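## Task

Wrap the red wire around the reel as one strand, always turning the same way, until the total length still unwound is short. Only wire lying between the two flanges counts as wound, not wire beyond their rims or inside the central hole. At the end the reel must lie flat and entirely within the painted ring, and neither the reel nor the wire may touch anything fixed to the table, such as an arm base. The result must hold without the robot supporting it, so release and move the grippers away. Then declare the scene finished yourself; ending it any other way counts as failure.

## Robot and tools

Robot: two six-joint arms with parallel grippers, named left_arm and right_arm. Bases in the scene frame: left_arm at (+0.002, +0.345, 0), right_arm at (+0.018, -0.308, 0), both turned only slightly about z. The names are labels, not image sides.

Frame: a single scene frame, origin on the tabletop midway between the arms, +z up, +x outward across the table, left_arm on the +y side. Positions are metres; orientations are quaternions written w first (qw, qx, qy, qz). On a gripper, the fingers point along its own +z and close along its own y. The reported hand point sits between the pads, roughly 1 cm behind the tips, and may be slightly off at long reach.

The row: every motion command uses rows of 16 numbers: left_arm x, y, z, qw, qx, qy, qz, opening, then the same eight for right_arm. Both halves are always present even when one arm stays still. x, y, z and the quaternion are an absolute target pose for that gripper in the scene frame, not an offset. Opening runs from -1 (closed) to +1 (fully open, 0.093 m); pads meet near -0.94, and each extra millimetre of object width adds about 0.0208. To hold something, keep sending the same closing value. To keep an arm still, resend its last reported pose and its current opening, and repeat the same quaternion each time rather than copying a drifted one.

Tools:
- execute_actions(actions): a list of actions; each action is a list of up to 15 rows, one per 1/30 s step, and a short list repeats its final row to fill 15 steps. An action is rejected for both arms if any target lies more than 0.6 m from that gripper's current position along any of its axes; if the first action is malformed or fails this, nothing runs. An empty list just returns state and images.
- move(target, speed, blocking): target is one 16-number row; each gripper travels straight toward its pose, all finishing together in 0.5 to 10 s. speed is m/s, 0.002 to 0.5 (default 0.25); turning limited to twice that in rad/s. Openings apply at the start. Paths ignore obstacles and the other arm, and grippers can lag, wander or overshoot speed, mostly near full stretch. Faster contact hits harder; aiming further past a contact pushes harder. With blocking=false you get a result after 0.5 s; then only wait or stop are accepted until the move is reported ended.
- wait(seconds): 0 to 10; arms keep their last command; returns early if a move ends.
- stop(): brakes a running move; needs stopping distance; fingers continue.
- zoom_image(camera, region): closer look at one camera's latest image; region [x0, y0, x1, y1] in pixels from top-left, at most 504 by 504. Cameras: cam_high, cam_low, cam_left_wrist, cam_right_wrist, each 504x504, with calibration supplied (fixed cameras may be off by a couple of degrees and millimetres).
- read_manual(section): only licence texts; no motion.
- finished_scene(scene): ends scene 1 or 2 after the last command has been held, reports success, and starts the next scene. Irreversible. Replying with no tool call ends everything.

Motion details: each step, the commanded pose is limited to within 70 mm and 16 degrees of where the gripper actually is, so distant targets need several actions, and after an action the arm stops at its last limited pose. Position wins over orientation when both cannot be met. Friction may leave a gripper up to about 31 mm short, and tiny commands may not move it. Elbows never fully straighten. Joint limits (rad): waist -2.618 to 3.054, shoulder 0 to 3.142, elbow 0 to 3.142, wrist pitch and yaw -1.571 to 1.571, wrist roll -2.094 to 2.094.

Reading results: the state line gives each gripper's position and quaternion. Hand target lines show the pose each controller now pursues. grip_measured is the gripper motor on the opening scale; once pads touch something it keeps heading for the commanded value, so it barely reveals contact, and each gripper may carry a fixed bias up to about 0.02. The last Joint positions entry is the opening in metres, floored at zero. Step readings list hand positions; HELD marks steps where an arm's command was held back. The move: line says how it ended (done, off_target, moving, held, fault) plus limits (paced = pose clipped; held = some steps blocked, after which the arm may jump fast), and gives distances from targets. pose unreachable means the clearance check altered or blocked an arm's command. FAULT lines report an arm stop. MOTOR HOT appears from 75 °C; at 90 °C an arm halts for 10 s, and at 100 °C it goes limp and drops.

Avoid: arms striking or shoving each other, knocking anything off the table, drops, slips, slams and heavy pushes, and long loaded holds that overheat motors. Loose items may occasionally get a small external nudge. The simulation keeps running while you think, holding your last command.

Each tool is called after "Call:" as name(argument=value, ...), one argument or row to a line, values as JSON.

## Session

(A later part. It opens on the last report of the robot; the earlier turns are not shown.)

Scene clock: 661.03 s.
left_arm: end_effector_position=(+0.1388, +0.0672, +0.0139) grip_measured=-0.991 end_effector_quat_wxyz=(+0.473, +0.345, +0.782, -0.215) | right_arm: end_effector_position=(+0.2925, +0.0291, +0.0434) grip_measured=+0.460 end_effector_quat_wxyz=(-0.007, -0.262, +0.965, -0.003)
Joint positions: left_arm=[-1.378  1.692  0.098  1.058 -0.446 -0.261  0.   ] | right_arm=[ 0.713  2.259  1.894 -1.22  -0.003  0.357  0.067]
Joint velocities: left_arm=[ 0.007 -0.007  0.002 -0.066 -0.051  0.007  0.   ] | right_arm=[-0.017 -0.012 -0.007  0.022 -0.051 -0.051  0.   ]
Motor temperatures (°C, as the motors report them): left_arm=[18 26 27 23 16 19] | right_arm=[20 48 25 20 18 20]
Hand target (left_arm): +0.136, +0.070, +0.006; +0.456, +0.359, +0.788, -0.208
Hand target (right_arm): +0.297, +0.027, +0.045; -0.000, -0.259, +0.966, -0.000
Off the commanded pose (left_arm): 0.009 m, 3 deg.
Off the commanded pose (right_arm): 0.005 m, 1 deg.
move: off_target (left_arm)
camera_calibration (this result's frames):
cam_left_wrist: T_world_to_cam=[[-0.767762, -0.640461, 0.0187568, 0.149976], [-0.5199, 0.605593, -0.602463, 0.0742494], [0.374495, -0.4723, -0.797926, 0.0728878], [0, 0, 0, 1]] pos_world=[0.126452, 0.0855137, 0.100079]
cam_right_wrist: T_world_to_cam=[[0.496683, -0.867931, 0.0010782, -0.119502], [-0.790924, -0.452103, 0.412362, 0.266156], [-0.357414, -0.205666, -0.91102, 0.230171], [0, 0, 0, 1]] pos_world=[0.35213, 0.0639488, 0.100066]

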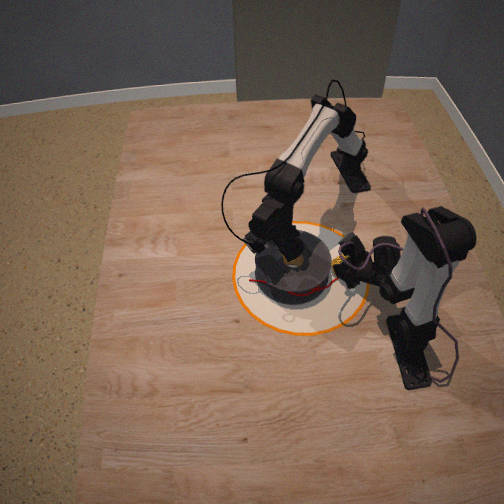

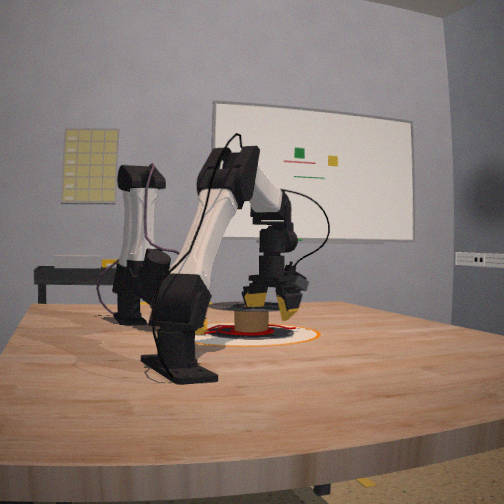

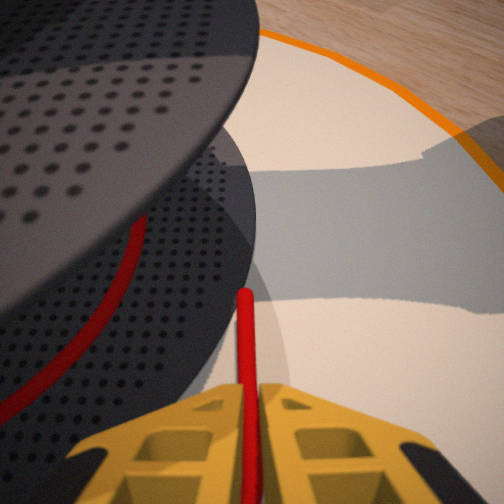

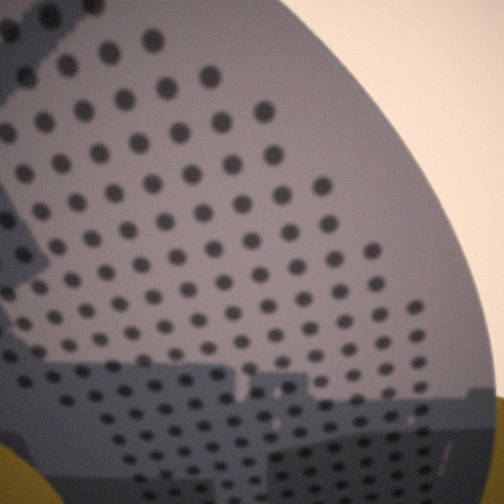

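Call:
move(
  target=[0.136,0.070,0.026,0.4769,0.2604,0.8259,-0.1504,-1, 0.297,0.027,0.045,0,-0.2588,0.9659,0,0.3],
  speed=0.03,
)

Scene clock: 665.83 s.
left_arm: end_effector_position=(+0.1373, +0.0767, +0.0155) grip_measured=-0.991 end_effector_quat_wxyz=(+0.470, +0.268, +0.829, -0.140) | right_arm: end_effector_position=(+0.2925, +0.0291, +0.0434) grip_measured=+0.460 end_effector_quat_wxyz=(-0.007, -0.262, +0.965, -0.003)
Joint positions: left_arm=[-1.511  1.558  0.23   0.566 -0.72  -0.538  0.   ] | right_arm=[ 0.713  2.259  1.894 -1.22  -0.003  0.357  0.067]
Joint velocities: left_arm=[-0.022 -0.002  0.007 -0.022 -0.125 -0.037  0.   ] | right_arm=[ 0.002  0.002 -0.002  0.007 -0.037  0.007 -0.001]
Motor temperatures (°C, as the motors report them): left_arm=[18 26 27 23 16 19] | right_arm=[20 48 25 20 18 20]
Hand target (left_arm): +0.137, +0.070, +0.025; +0.477, +0.260, +0.826, -0.150
Hand target (right_arm): +0.297, +0.027, +0.045; -0.000, -0.259, +0.966, -0.000
Off the commanded pose (left_arm): 0.012 m, 2 deg.
Off the commanded pose (right_arm): 0.005 m, 1 deg.
move: off_target (left_arm)
camera_calibration (this result's frames):
cam_left_wrist: T_world_to_cam=[[-0.605944, -0.795458, -0.00887619, 0.144895], [-0.663165, 0.511268, -0.546642, 0.0947684], [0.439369, -0.325348, -0.837319, 0.0596385], [0, 0, 0, 1]] pos_world=[0.124442, 0.0862092, 0.103027]
cam_right_wrist: T_world_to_cam=[[0.496683, -0.867931, 0.0010782, -0.119502], [-0.790924, -0.452103, 0.412362, 0.266156], [-0.357414, -0.205666, -0.91102, 0.230171], [0, 0, 0, 1]] pos_world=[0.35213, 0.0639488, 0.100066]

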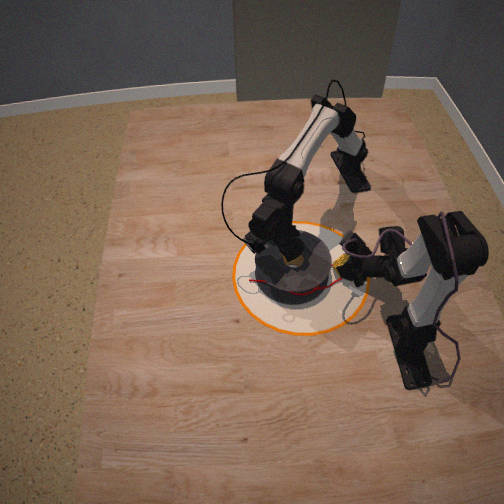

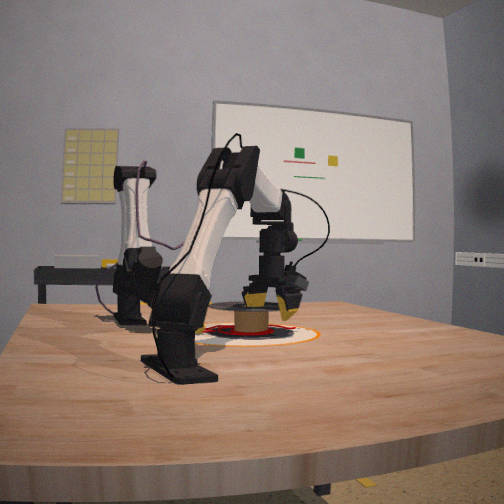

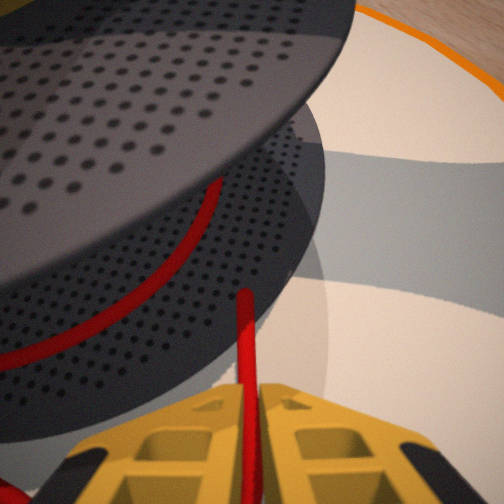

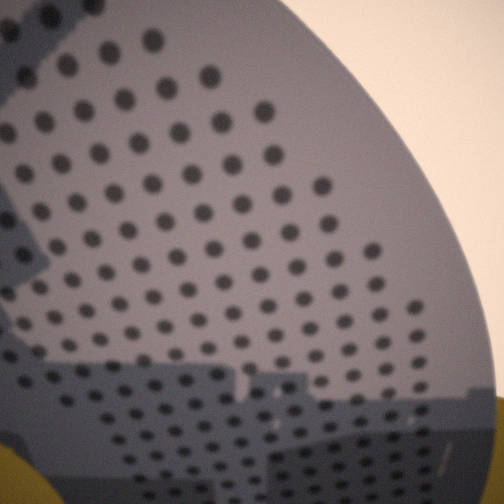

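Call:
move(
  target=[0.140,0.068,0.040,0.4924,0.1504,0.8529,-0.0868,-1, 0.297,0.027,0.045,0,-0.2588,0.9659,0,0.3],
  speed=0.03,
)

Scene clock: 670.83 s.
left_arm: end_effector_position=(+0.1418, +0.0706, +0.0411) grip_measured=-0.991 end_effector_quat_wxyz=(+0.490, +0.147, +0.854, -0.094) | right_arm: end_effector_position=(+0.2925, +0.0291, +0.0434) grip_measured=+0.460 end_effector_quat_wxyz=(-0.007, -0.262, +0.965, -0.003)
Joint positions: left_arm=[-1.584  1.558  0.469  0.08  -0.936 -0.927  0.   ] | right_arm=[ 0.713  2.259  1.894 -1.22  -0.003  0.357  0.067]
Joint velocities: left_arm=[ 0.007 -0.002  0.017 -0.066 -0.037 -0.022  0.   ] | right_arm=[ 0.012  0.007 -0.007 -0.007 -0.007 -0.081 -0.001]
Motor temperatures (°C, as the motors report them): left_arm=[18 26 27 22 16 19] | right_arm=[20 49 25 20 18 20]
Hand target (left_arm): +0.140, +0.068, +0.040; +0.492, +0.150, +0.853, -0.087
Hand target (right_arm): +0.297, +0.027, +0.045; -0.000, -0.259, +0.966, -0.000
Off the commanded pose (left_arm): 0.003 m, 1 deg.
Off the commanded pose (right_arm): 0.005 m, 1 deg.
move: done
camera_calibration (this result's frames):
cam_left_wrist: T_world_to_cam=[[-0.376973, -0.925791, 0.028319, 0.118216], [-0.770546, 0.2965, -0.564222, 0.145928], [0.513955, -0.234518, -0.825137, 0.0595966], [0, 0, 0, 1]] pos_world=[0.126379, 0.0801523, 0.128164]
cam_right_wrist: T_world_to_cam=[[0.496683, -0.867931, 0.0010782, -0.119502], [-0.790924, -0.452103, 0.412362, 0.266156], [-0.357414, -0.205666, -0.91102, 0.230171], [0, 0, 0, 1]] pos_world=[0.35213, 0.0639488, 0.100066]

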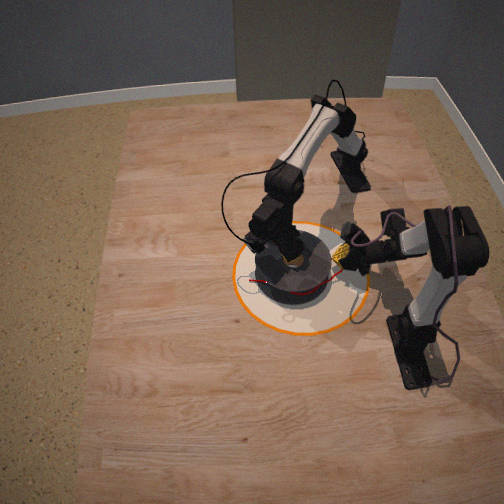

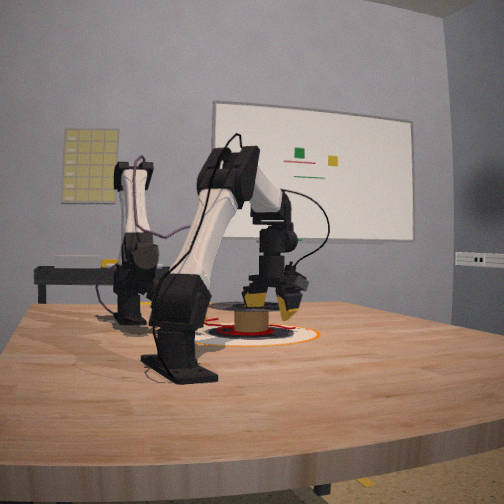

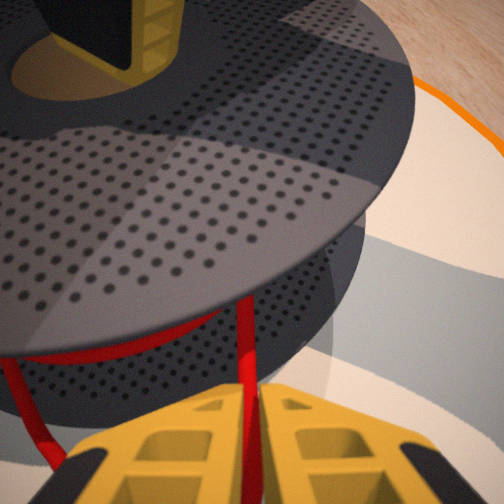

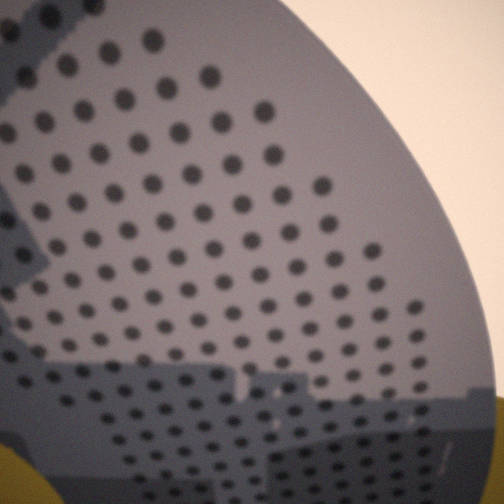

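Call:
move(
  target=[0.160,0.062,0.036,0.4924,0.1504,0.8529,-0.0868,-1, 0.297,0.027,0.045,0,-0.2588,0.9659,0,0.3],
  speed=0.03,
)

Scene clock: 676.87 s.
left_arm: end_effector_position=(+0.1579, +0.0674, +0.0376) grip_measured=-0.991 end_effector_quat_wxyz=(+0.494, +0.152, +0.852, -0.082) | right_arm: end_effector_position=(+0.2925, +0.0291, +0.0434) grip_measured=+0.460 end_effector_quat_wxyz=(-0.007, -0.262, +0.965, -0.003)
Joint positions: left_arm=[-1.52   1.597  0.469  0.175 -0.914 -0.827  0.   ] | right_arm=[ 0.713  2.259  1.894 -1.22  -0.003  0.357  0.067]
Joint velocities: left_arm=[-0.012 -0.012  0.002  0.051  0.007  0.007  0.   ] | right_arm=[ 0.007  0.017  0.002 -0.007 -0.022 -0.066 -0.   ]
Motor temperatures (°C, as the motors report them): left_arm=[18 25 27 22 16 19] | right_arm=[20 50 25 20 18 20]
Hand target (left_arm): +0.160, +0.062, +0.036; +0.493, +0.151, +0.853, -0.087
Hand target (right_arm): +0.297, +0.027, +0.045; -0.000, -0.259, +0.966, -0.000
Off the commanded pose (left_arm): 0.006 m, 1 deg.
Off the commanded pose (right_arm): 0.005 m, 1 deg.
move: done
camera_calibration (this result's frames):
cam_left_wrist: T_world_to_cam=[[-0.375104, -0.926983, -0.000178231, 0.122291], [-0.762975, 0.308848, -0.567875, 0.155407], [0.526465, -0.212876, -0.823115, 0.044189], [0, 0, 0, 1]] pos_world=[0.14118, 0.074771, 0.124646]
cam_right_wrist: T_world_to_cam=[[0.496683, -0.867931, 0.0010782, -0.119502], [-0.790924, -0.452103, 0.412362, 0.266156], [-0.357414, -0.205666, -0.91102, 0.230171], [0, 0, 0, 1]] pos_world=[0.35213, 0.0639488, 0.100066]

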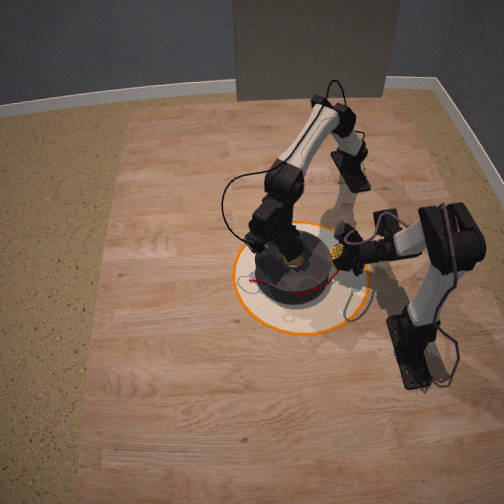

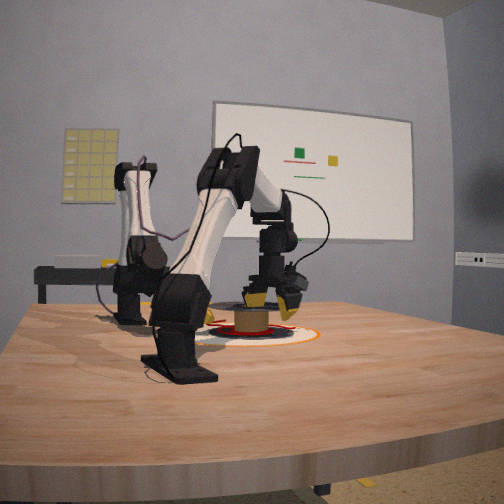

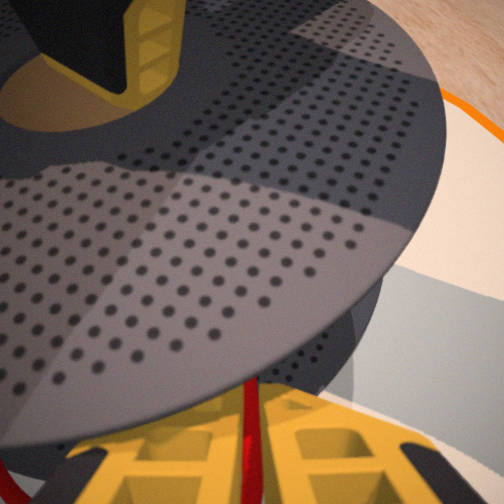

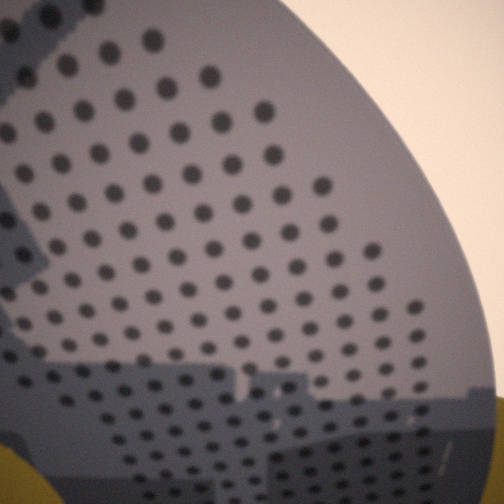

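Call:
move(
  target=[0.169,0.042,0.030,0.4981,0.0755,0.8627,-0.0436,-1, 0.297,0.027,0.045,0,-0.2588,0.9659,0,0.3],
  speed=0.03,
)

Call:
zoom_image(
  camera="cam_high",
  region=[240, 210, 390, 330],
)

Scene clock: 680.40 s.
left_arm: end_effector_position=(+0.1662, +0.0428, +0.0311) grip_measured=-0.991 end_effector_quat_wxyz=(+0.494, +0.078, +0.864, -0.052) | right_arm: end_effector_position=(+0.2925, +0.0291, +0.0434) grip_measured=+0.460 end_effector_quat_wxyz=(-0.007, -0.262, +0.965, -0.003)
Joint positions: left_arm=[-1.52   1.782  0.701 -0.058 -0.98  -1.08   0.   ] | right_arm=[ 0.713  2.259  1.894 -1.22  -0.003  0.357  0.067]
Joint velocities: left_arm=[-0.007  0.017  0.002  0.051 -0.095 -0.066  0.   ] | right_arm=[-0.007  0.002 -0.002 -0.037  0.007  0.037 -0.   ]
Motor temperatures (°C, as the motors report them): left_arm=[18 25 27 22 16 19] | right_arm=[20 50 25 20 18 20]
Hand target (left_arm): +0.169, +0.042, +0.030; +0.498, +0.075, +0.863, -0.043
Hand target (right_arm): +0.297, +0.027, +0.045; -0.000, -0.259, +0.966, -0.000
Off the commanded pose (left_arm): 0.003 m, 1 deg.
Off the commanded pose (right_arm): 0.005 m, 1 deg.
move: done
camera_calibration (this result's frames):
cam_left_wrist: T_world_to_cam=[[-0.222519, -0.974626, 0.0242613, 0.0785547], [-0.810558, 0.171118, -0.560102, 0.179284], [0.541739, -0.144299, -0.828068, 0.0239164], [0, 0, 0, 1]] pos_world=[0.149843, 0.049334, 0.118316]
cam_right_wrist: T_world_to_cam=[[0.496683, -0.867931, 0.0010782, -0.119502], [-0.790924, -0.452103, 0.412362, 0.266156], [-0.357414, -0.205666, -0.91102, 0.230171], [0, 0, 0, 1]] pos_world=[0.35213, 0.0639488, 0.100066]

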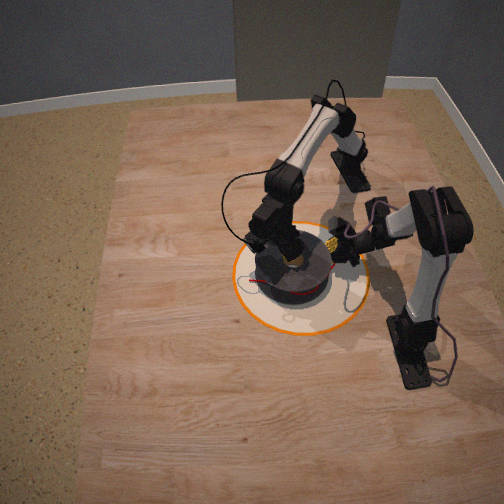

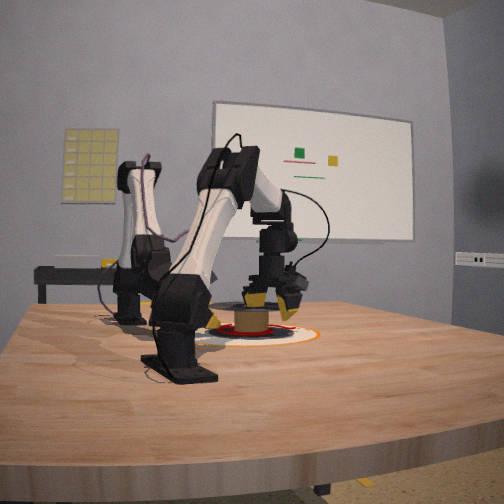

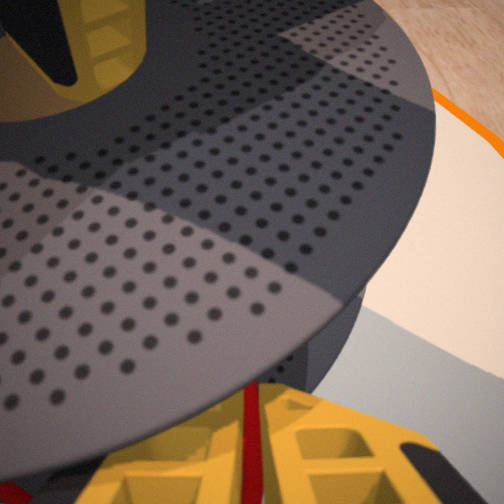

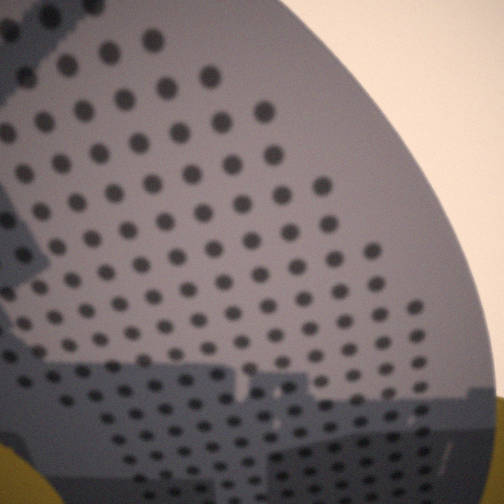

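Region (240, 210, 390, 330) of cam_high's 504x504 image, scaled by 3.360, with more detail than that image has; it fills the top 403 rows of this view, and the rest is white.

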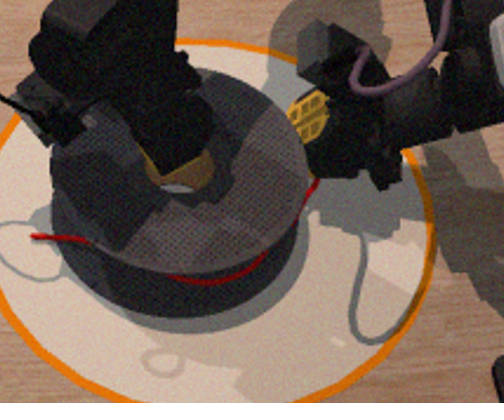

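Call:
move(
  target=[0.187,0.022,0.030,0.5,0,0.866,0,-1, 0.297,0.027,0.045,0,-0.2588,0.9659,0,0.3],
  speed=0.03,
)

Call:
zoom_image(
  camera="cam_high",
  region=[240, 210, 390, 330],
)

Call:
zoom_image(
  camera="cam_low",
  region=[180, 280, 330, 360],
)

Scene clock: 684.23 s.
left_arm: end_effector_position=(+0.1814, +0.0232, +0.0288) grip_measured=-0.991 end_effector_quat_wxyz=(+0.492, +0.006, +0.871, -0.006) | right_arm: end_effector_position=(+0.2937, +0.0286, +0.0434) grip_measured=+0.460 end_effector_quat_wxyz=(-0.006, -0.264, +0.965, -0.003)
Joint positions: left_arm=[-1.489  1.956  0.975 -0.383 -1.015 -1.333  0.   ] | right_arm=[ 0.71   2.259  1.894 -1.218 -0.003  0.351  0.067]
Joint velocities: left_arm=[ 0.002  0.002 -0.007 -0.081 -0.066 -0.095  0.   ] | right_arm=[-0.002 -0.007 -0.007 -0.066  0.051  0.007 -0.   ]
Motor temperatures (°C, as the motors report them): left_arm=[18 26 27 22 16 19] | right_arm=[20 50 25 20 18 20]
Hand target (left_arm): +0.187, +0.022, +0.030; +0.500, -0.001, +0.866, -0.000
Hand target (right_arm): +0.297, +0.027, +0.045; -0.000, -0.259, +0.966, -0.000
Off the commanded pose (left_arm): 0.006 m, 1 deg.
Off the commanded pose (right_arm): 0.004 m, 1 deg.
move: done
camera_calibration (this result's frames):
cam_left_wrist: T_world_to_cam=[[-0.0523063, -0.998498, 0.0163312, 0.0327705], [-0.833986, 0.0346814, -0.550694, 0.200756], [0.5493, -0.0424248, -0.834547, 0.00742215], [0, 0, 0, 1]] pos_world=[0.165065, 0.0260736, 0.116214]
cam_right_wrist: T_world_to_cam=[[0.499667, -0.866217, 0.00102597, -0.121463], [-0.790079, -0.455262, 0.410502, 0.266896], [-0.355117, -0.205925, -0.911859, 0.229901], [0, 0, 0, 1]] pos_world=[0.353202, 0.0636367, 0.1002]

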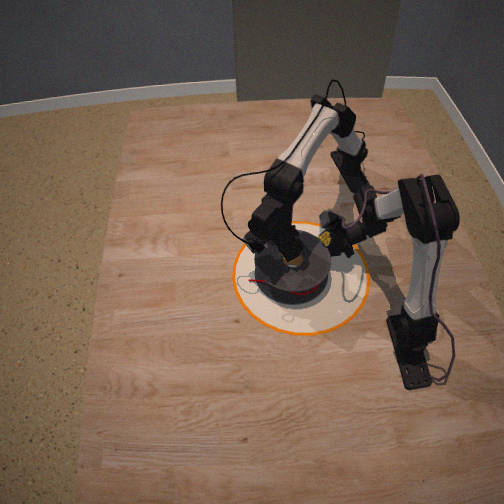

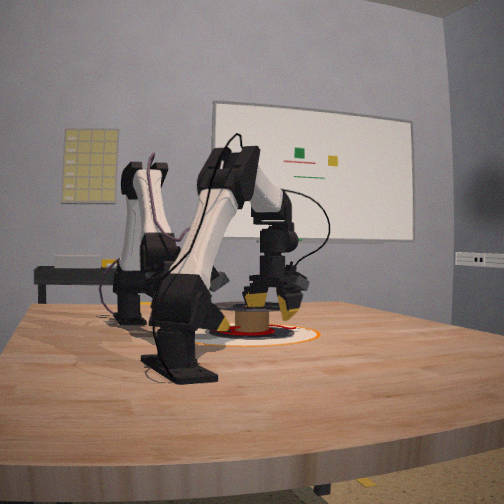

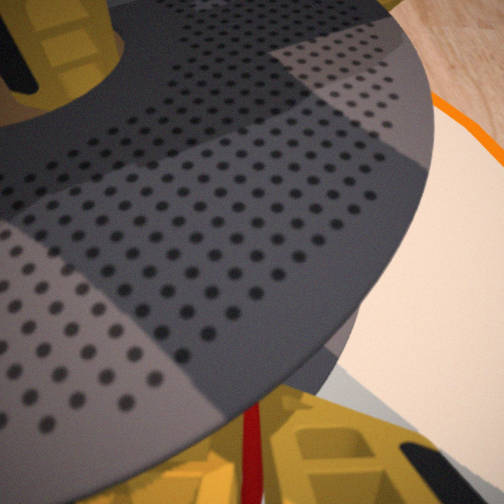

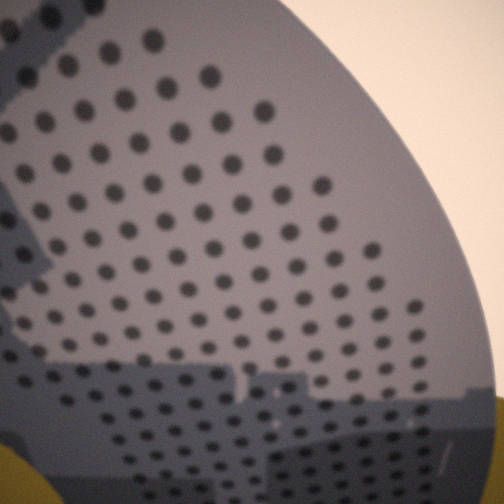

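Region (240, 210, 390, 330) of cam_high's 504x504 image, scaled by 3.360, with more detail than that image has; it fills the top 403 rows of this view, and the rest is white.

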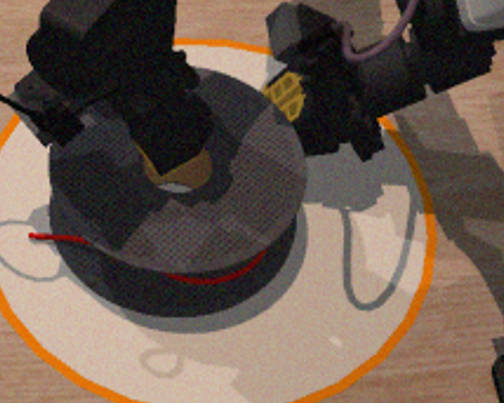

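Region (180, 280, 330, 360) of cam_low's 504x504 image, scaled by 3.360, with more detail than that image has; it fills the top 269 rows of this view, and the rest is white.

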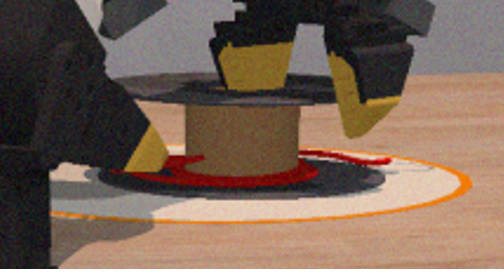

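Call:
move(
  target=[0.199,0.020,0.028,0.5,0,0.866,0,-1, 0.297,0.027,0.045,0,-0.2588,0.9659,0,0.3],
  speed=0.025,
)

Call:
move(
  target=[0.199,0.020,0.028,0.5,0,0.866,0,-0.6, 0.297,0.027,0.045,0,-0.2588,0.9659,0,0.3],
  speed=0.025,
)

Call:
move(
  target=[0.15,0.020,0.04,0.5,0,0.866,0,-0.6, 0.297,0.027,0.045,0,-0.2588,0.9659,0,0.3],
  speed=0.06,
)

Scene clock: 691.50 s.
left_arm: end_effector_position=(+0.1896, +0.0234, +0.0289) grip_measured=-0.991 end_effector_quat_wxyz=(+0.491, +0.008, +0.871, -0.001) | right_arm: end_effector_position=(+0.3012, +0.0272, +0.0433) grip_measured=+0.460 end_effector_quat_wxyz=(+0.003, -0.258, +0.966, -0.002)
Joint positions: left_arm=[-1.463  1.956  0.976 -0.358 -1.009 -1.288  0.   ] | right_arm=[ 0.699  2.259  1.894 -1.203  0.006  0.351  0.067]
Joint velocities: left_arm=[ 0.002  0.002 -0.002  0.007 -0.037  0.022  0.   ] | right_arm=[-0.012 -0.007 -0.002 -0.022 -0.022 -0.022  0.   ]
Motor temperatures (°C, as the motors report them): left_arm=[18 26 27 21 17 19] | right_arm=[20 51 24 20 18 20]
Hand target (left_arm): +0.199, +0.020, +0.028; +0.500, -0.000, +0.866, +0.000
Hand target (right_arm): +0.297, +0.027, +0.045; -0.000, -0.259, +0.966, -0.000
Off the commanded pose (left_arm): 0.010 m, 2 deg.
Off the commanded pose (right_arm): 0.004 m, 0 deg.
move: done
camera_calibration (this result's frames):
cam_left_wrist: T_world_to_cam=[[-0.0509271, -0.998691, 0.00486747, 0.0335105], [-0.835658, 0.0399435, -0.547796, 0.207818], [0.546885, -0.0319652, -0.836598, 0.00325591], [0, 0, 0, 1]] pos_world=[0.173591, 0.0252697, 0.116403]
cam_right_wrist: T_world_to_cam=[[0.489391, -0.872056, 0.00398124, -0.123313], [-0.801944, -0.448242, 0.394923, 0.276148], [-0.342611, -0.196465, -0.918705, 0.228488], [0, 0, 0, 1]] pos_world=[0.360086, 0.0611357, 0.101347]

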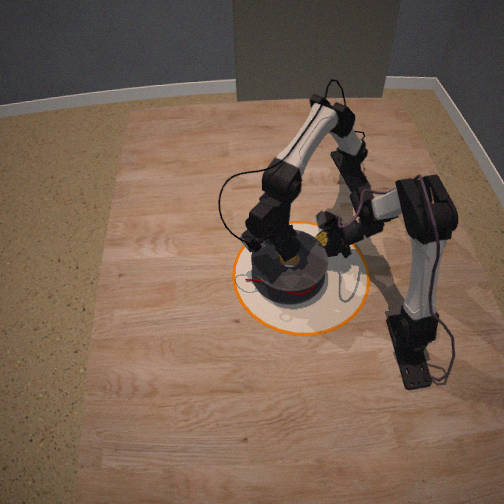

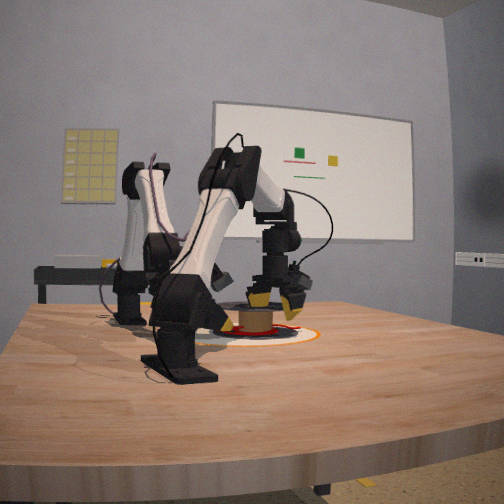

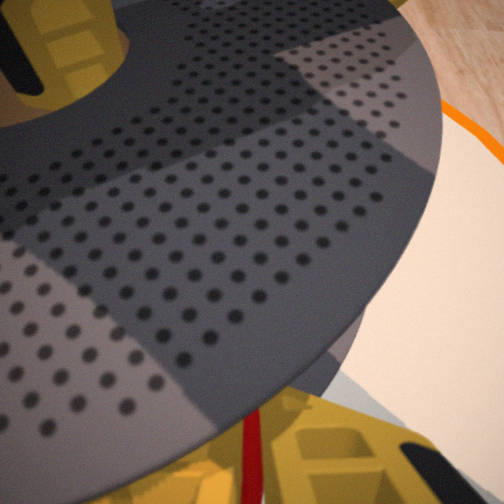

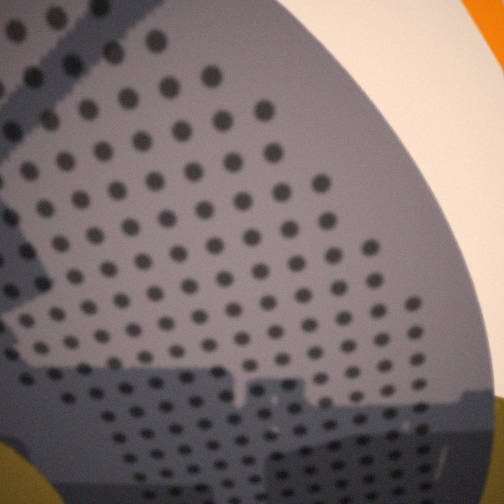

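Scene clock: 692.27 s.
left_arm: end_effector_position=(+0.1897, +0.0212, +0.0287) grip_measured=-0.602 end_effector_quat_wxyz=(+0.489, +0.007, +0.872, -0.005) | right_arm: end_effector_position=(+0.3017, +0.0284, +0.0433) grip_measured=+0.460 end_effector_quat_wxyz=(+0.004, -0.252, +0.968, +0.000)
Joint positions: left_arm=[-1.463  1.956  0.976 -0.344 -1.003 -1.283  0.016] | right_arm=[ 0.699  2.259  1.894 -1.198  0.004  0.363  0.067]
Joint velocities: left_arm=[ 0.017 -0.002 -0.007 -0.007  0.11  -0.037 -0.001] | right_arm=[-0.027 -0.012  0.007 -0.022  0.007  0.022  0.   ]
Motor temperatures (°C, as the motors report them): left_arm=[18 26 27 21 17 19] | right_arm=[20 51 24 20 18 20]
Hand target (left_arm): +0.199, +0.020, +0.028; +0.500, -0.000, +0.866, +0.000
Hand target (right_arm): +0.297, +0.027, +0.045; +0.000, -0.259, +0.966, -0.000
Off the commanded pose (left_arm): 0.009 m, 2 deg.
Off the commanded pose (right_arm): 0.005 m, 1 deg.
move: done
camera_calibration (this result's frames):
cam_left_wrist: T_world_to_cam=[[-0.0543753, -0.998421, 0.0140682, 0.0316924], [-0.837308, 0.0379158, -0.545415, 0.208143], [0.54402, -0.0414365, -0.838048, 0.003747], [0, 0, 0, 1]] pos_world=[0.173965, 0.0239057, 0.116219]
cam_right_wrist: T_world_to_cam=[[0.478378, -0.878154, 0.000207004, -0.118895], [-0.808308, -0.440237, 0.390934, 0.27902], [-0.343209, -0.187182, -0.920419, 0.22892], [0, 0, 0, 1]] pos_world=[0.360979, 0.0612762, 0.101648]

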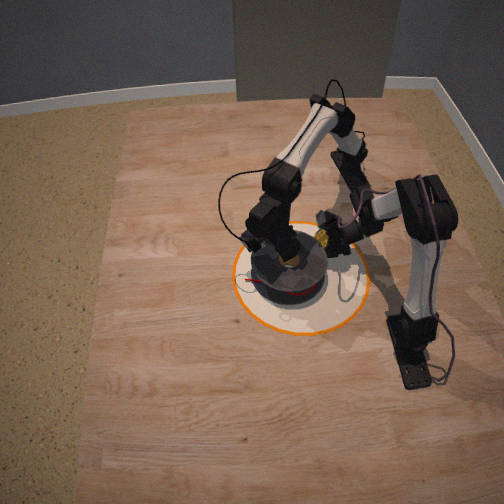

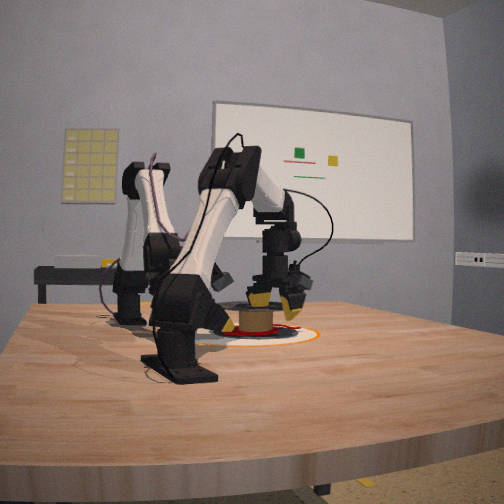

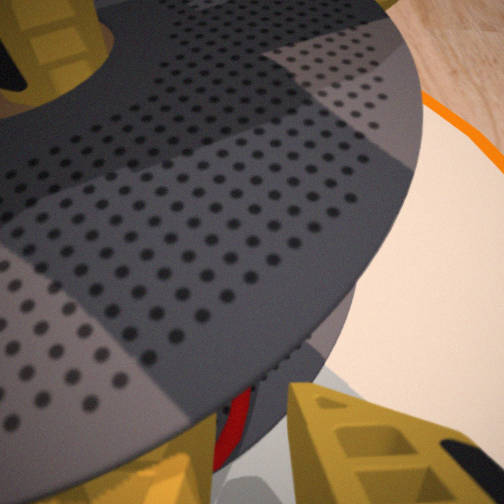

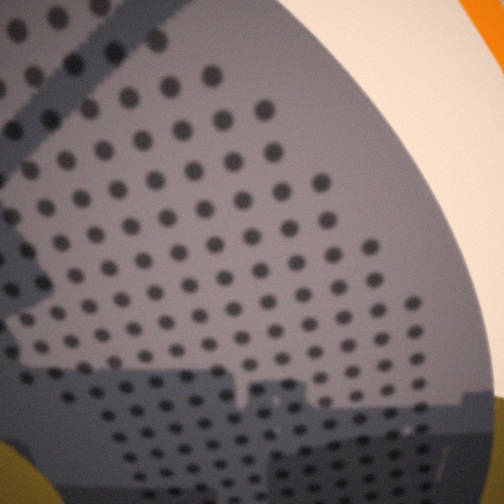

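Scene clock: 693.50 s.
left_arm: end_effector_position=(+0.1509, +0.0228, +0.0425) grip_measured=-0.602 end_effector_quat_wxyz=(+0.494, -0.005, +0.869, -0.008) | right_arm: end_effector_position=(+0.3010, +0.0275, +0.0433) grip_measured=+0.460 end_effector_quat_wxyz=(+0.002, -0.252, +0.968, -0.001)
Joint positions: left_arm=[-1.586  1.956  1.051 -0.628 -1.034 -1.55   0.016] | right_arm=[ 0.699  2.259  1.894 -1.202  0.004  0.363  0.067]
Joint velocities: left_arm=[-0.002 -0.012 -0.002 -0.095  0.066 -0.037 -0.001] | right_arm=[ 0.002 -0.007  0.007 -0.007  0.007 -0.037  0.   ]
Motor temperatures (°C, as the motors report them): left_arm=[18 26 27 21 17 19] | right_arm=[20 51 24 20 18 20]
Hand target (left_arm): +0.150, +0.021, +0.040; +0.500, -0.000, +0.866, +0.000
Hand target (right_arm): +0.297, +0.027, +0.045; -0.000, -0.259, +0.966, -0.000
Off the commanded pose (left_arm): 0.004 m, 1 deg.
Off the commanded pose (right_arm): 0.004 m, 1 deg.
move: done
camera_calibration (this result's frames):
cam_left_wrist: T_world_to_cam=[[-0.0353712, -0.998895, 0.0309356, 0.0273543], [-0.831507, 0.0122439, -0.55538, 0.183204], [0.554388, -0.0453676, -0.831021, 0.034756], [0, 0, 0, 1]] pos_world=[0.134034, 0.0266578, 0.129785]
cam_right_wrist: T_world_to_cam=[[0.478381, -0.87815, 0.00187723, -0.119374], [-0.807152, -0.438859, 0.394853, 0.277516], [-0.345916, -0.190405, -0.918742, 0.229342], [0, 0, 0, 1]] pos_world=[0.360436, 0.0606303, 0.101352]

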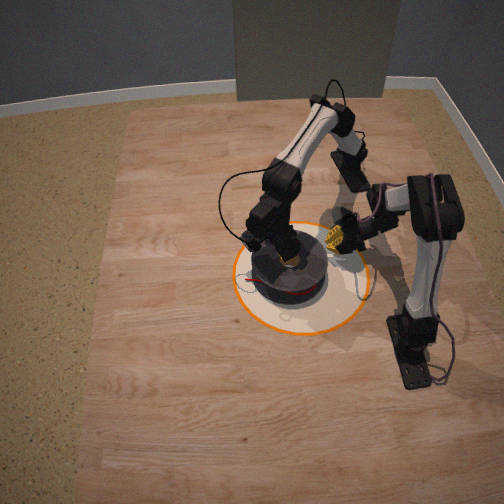

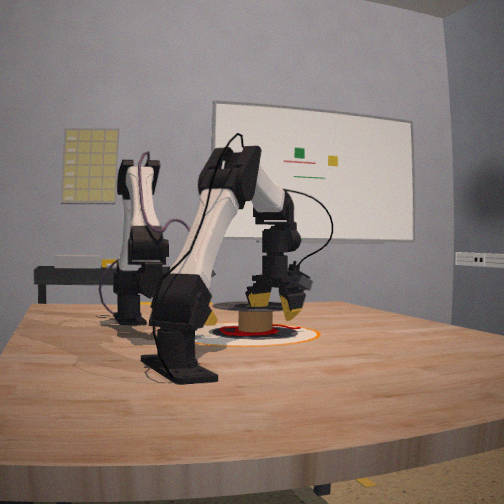

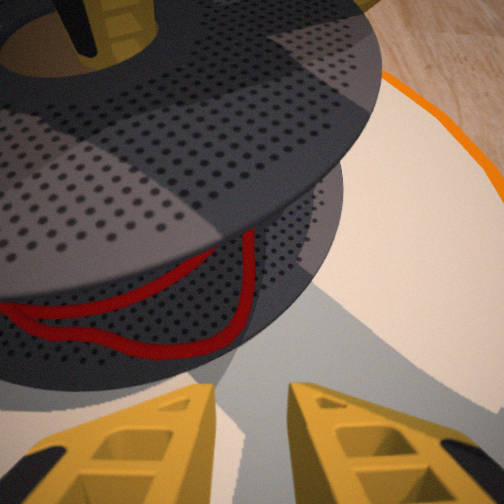

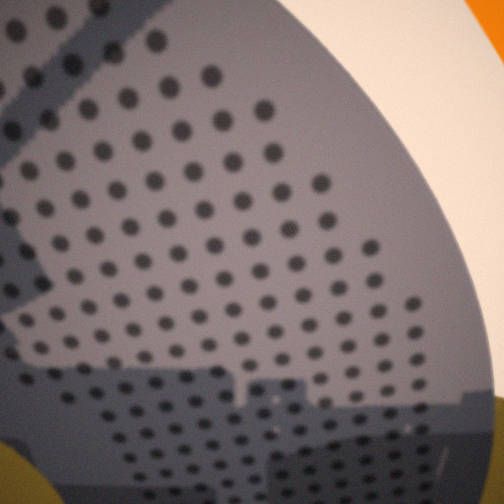

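Call:
zoom_image(
  camera="cam_high",
  region=[220, 210, 370, 330],
)

Call:
zoom_image(
  camera="cam_low",
  region=[200, 290, 330, 350],
)

Region (220, 210, 370, 330) of cam_high's 504x504 image, scaled by 3.360, with more detail than that image has; it fills the top 403 rows of this view, and the rest is white.

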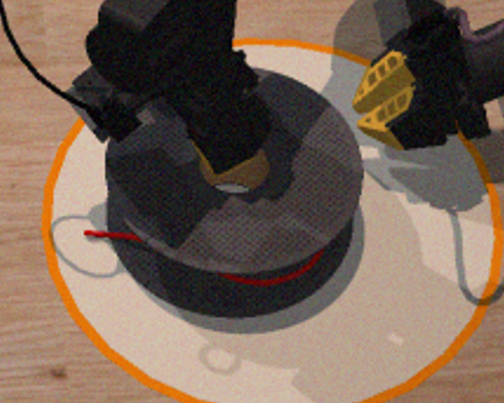

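Region (200, 290, 330, 350) of cam_low's 504x504 image, scaled by 3.877, with more detail than that image has; it fills the top 233 rows of this view, and the rest is white.

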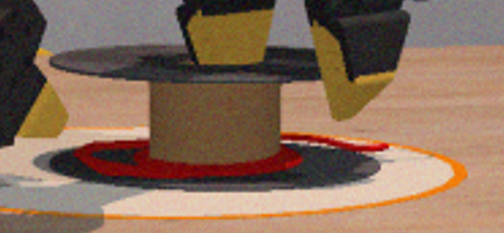

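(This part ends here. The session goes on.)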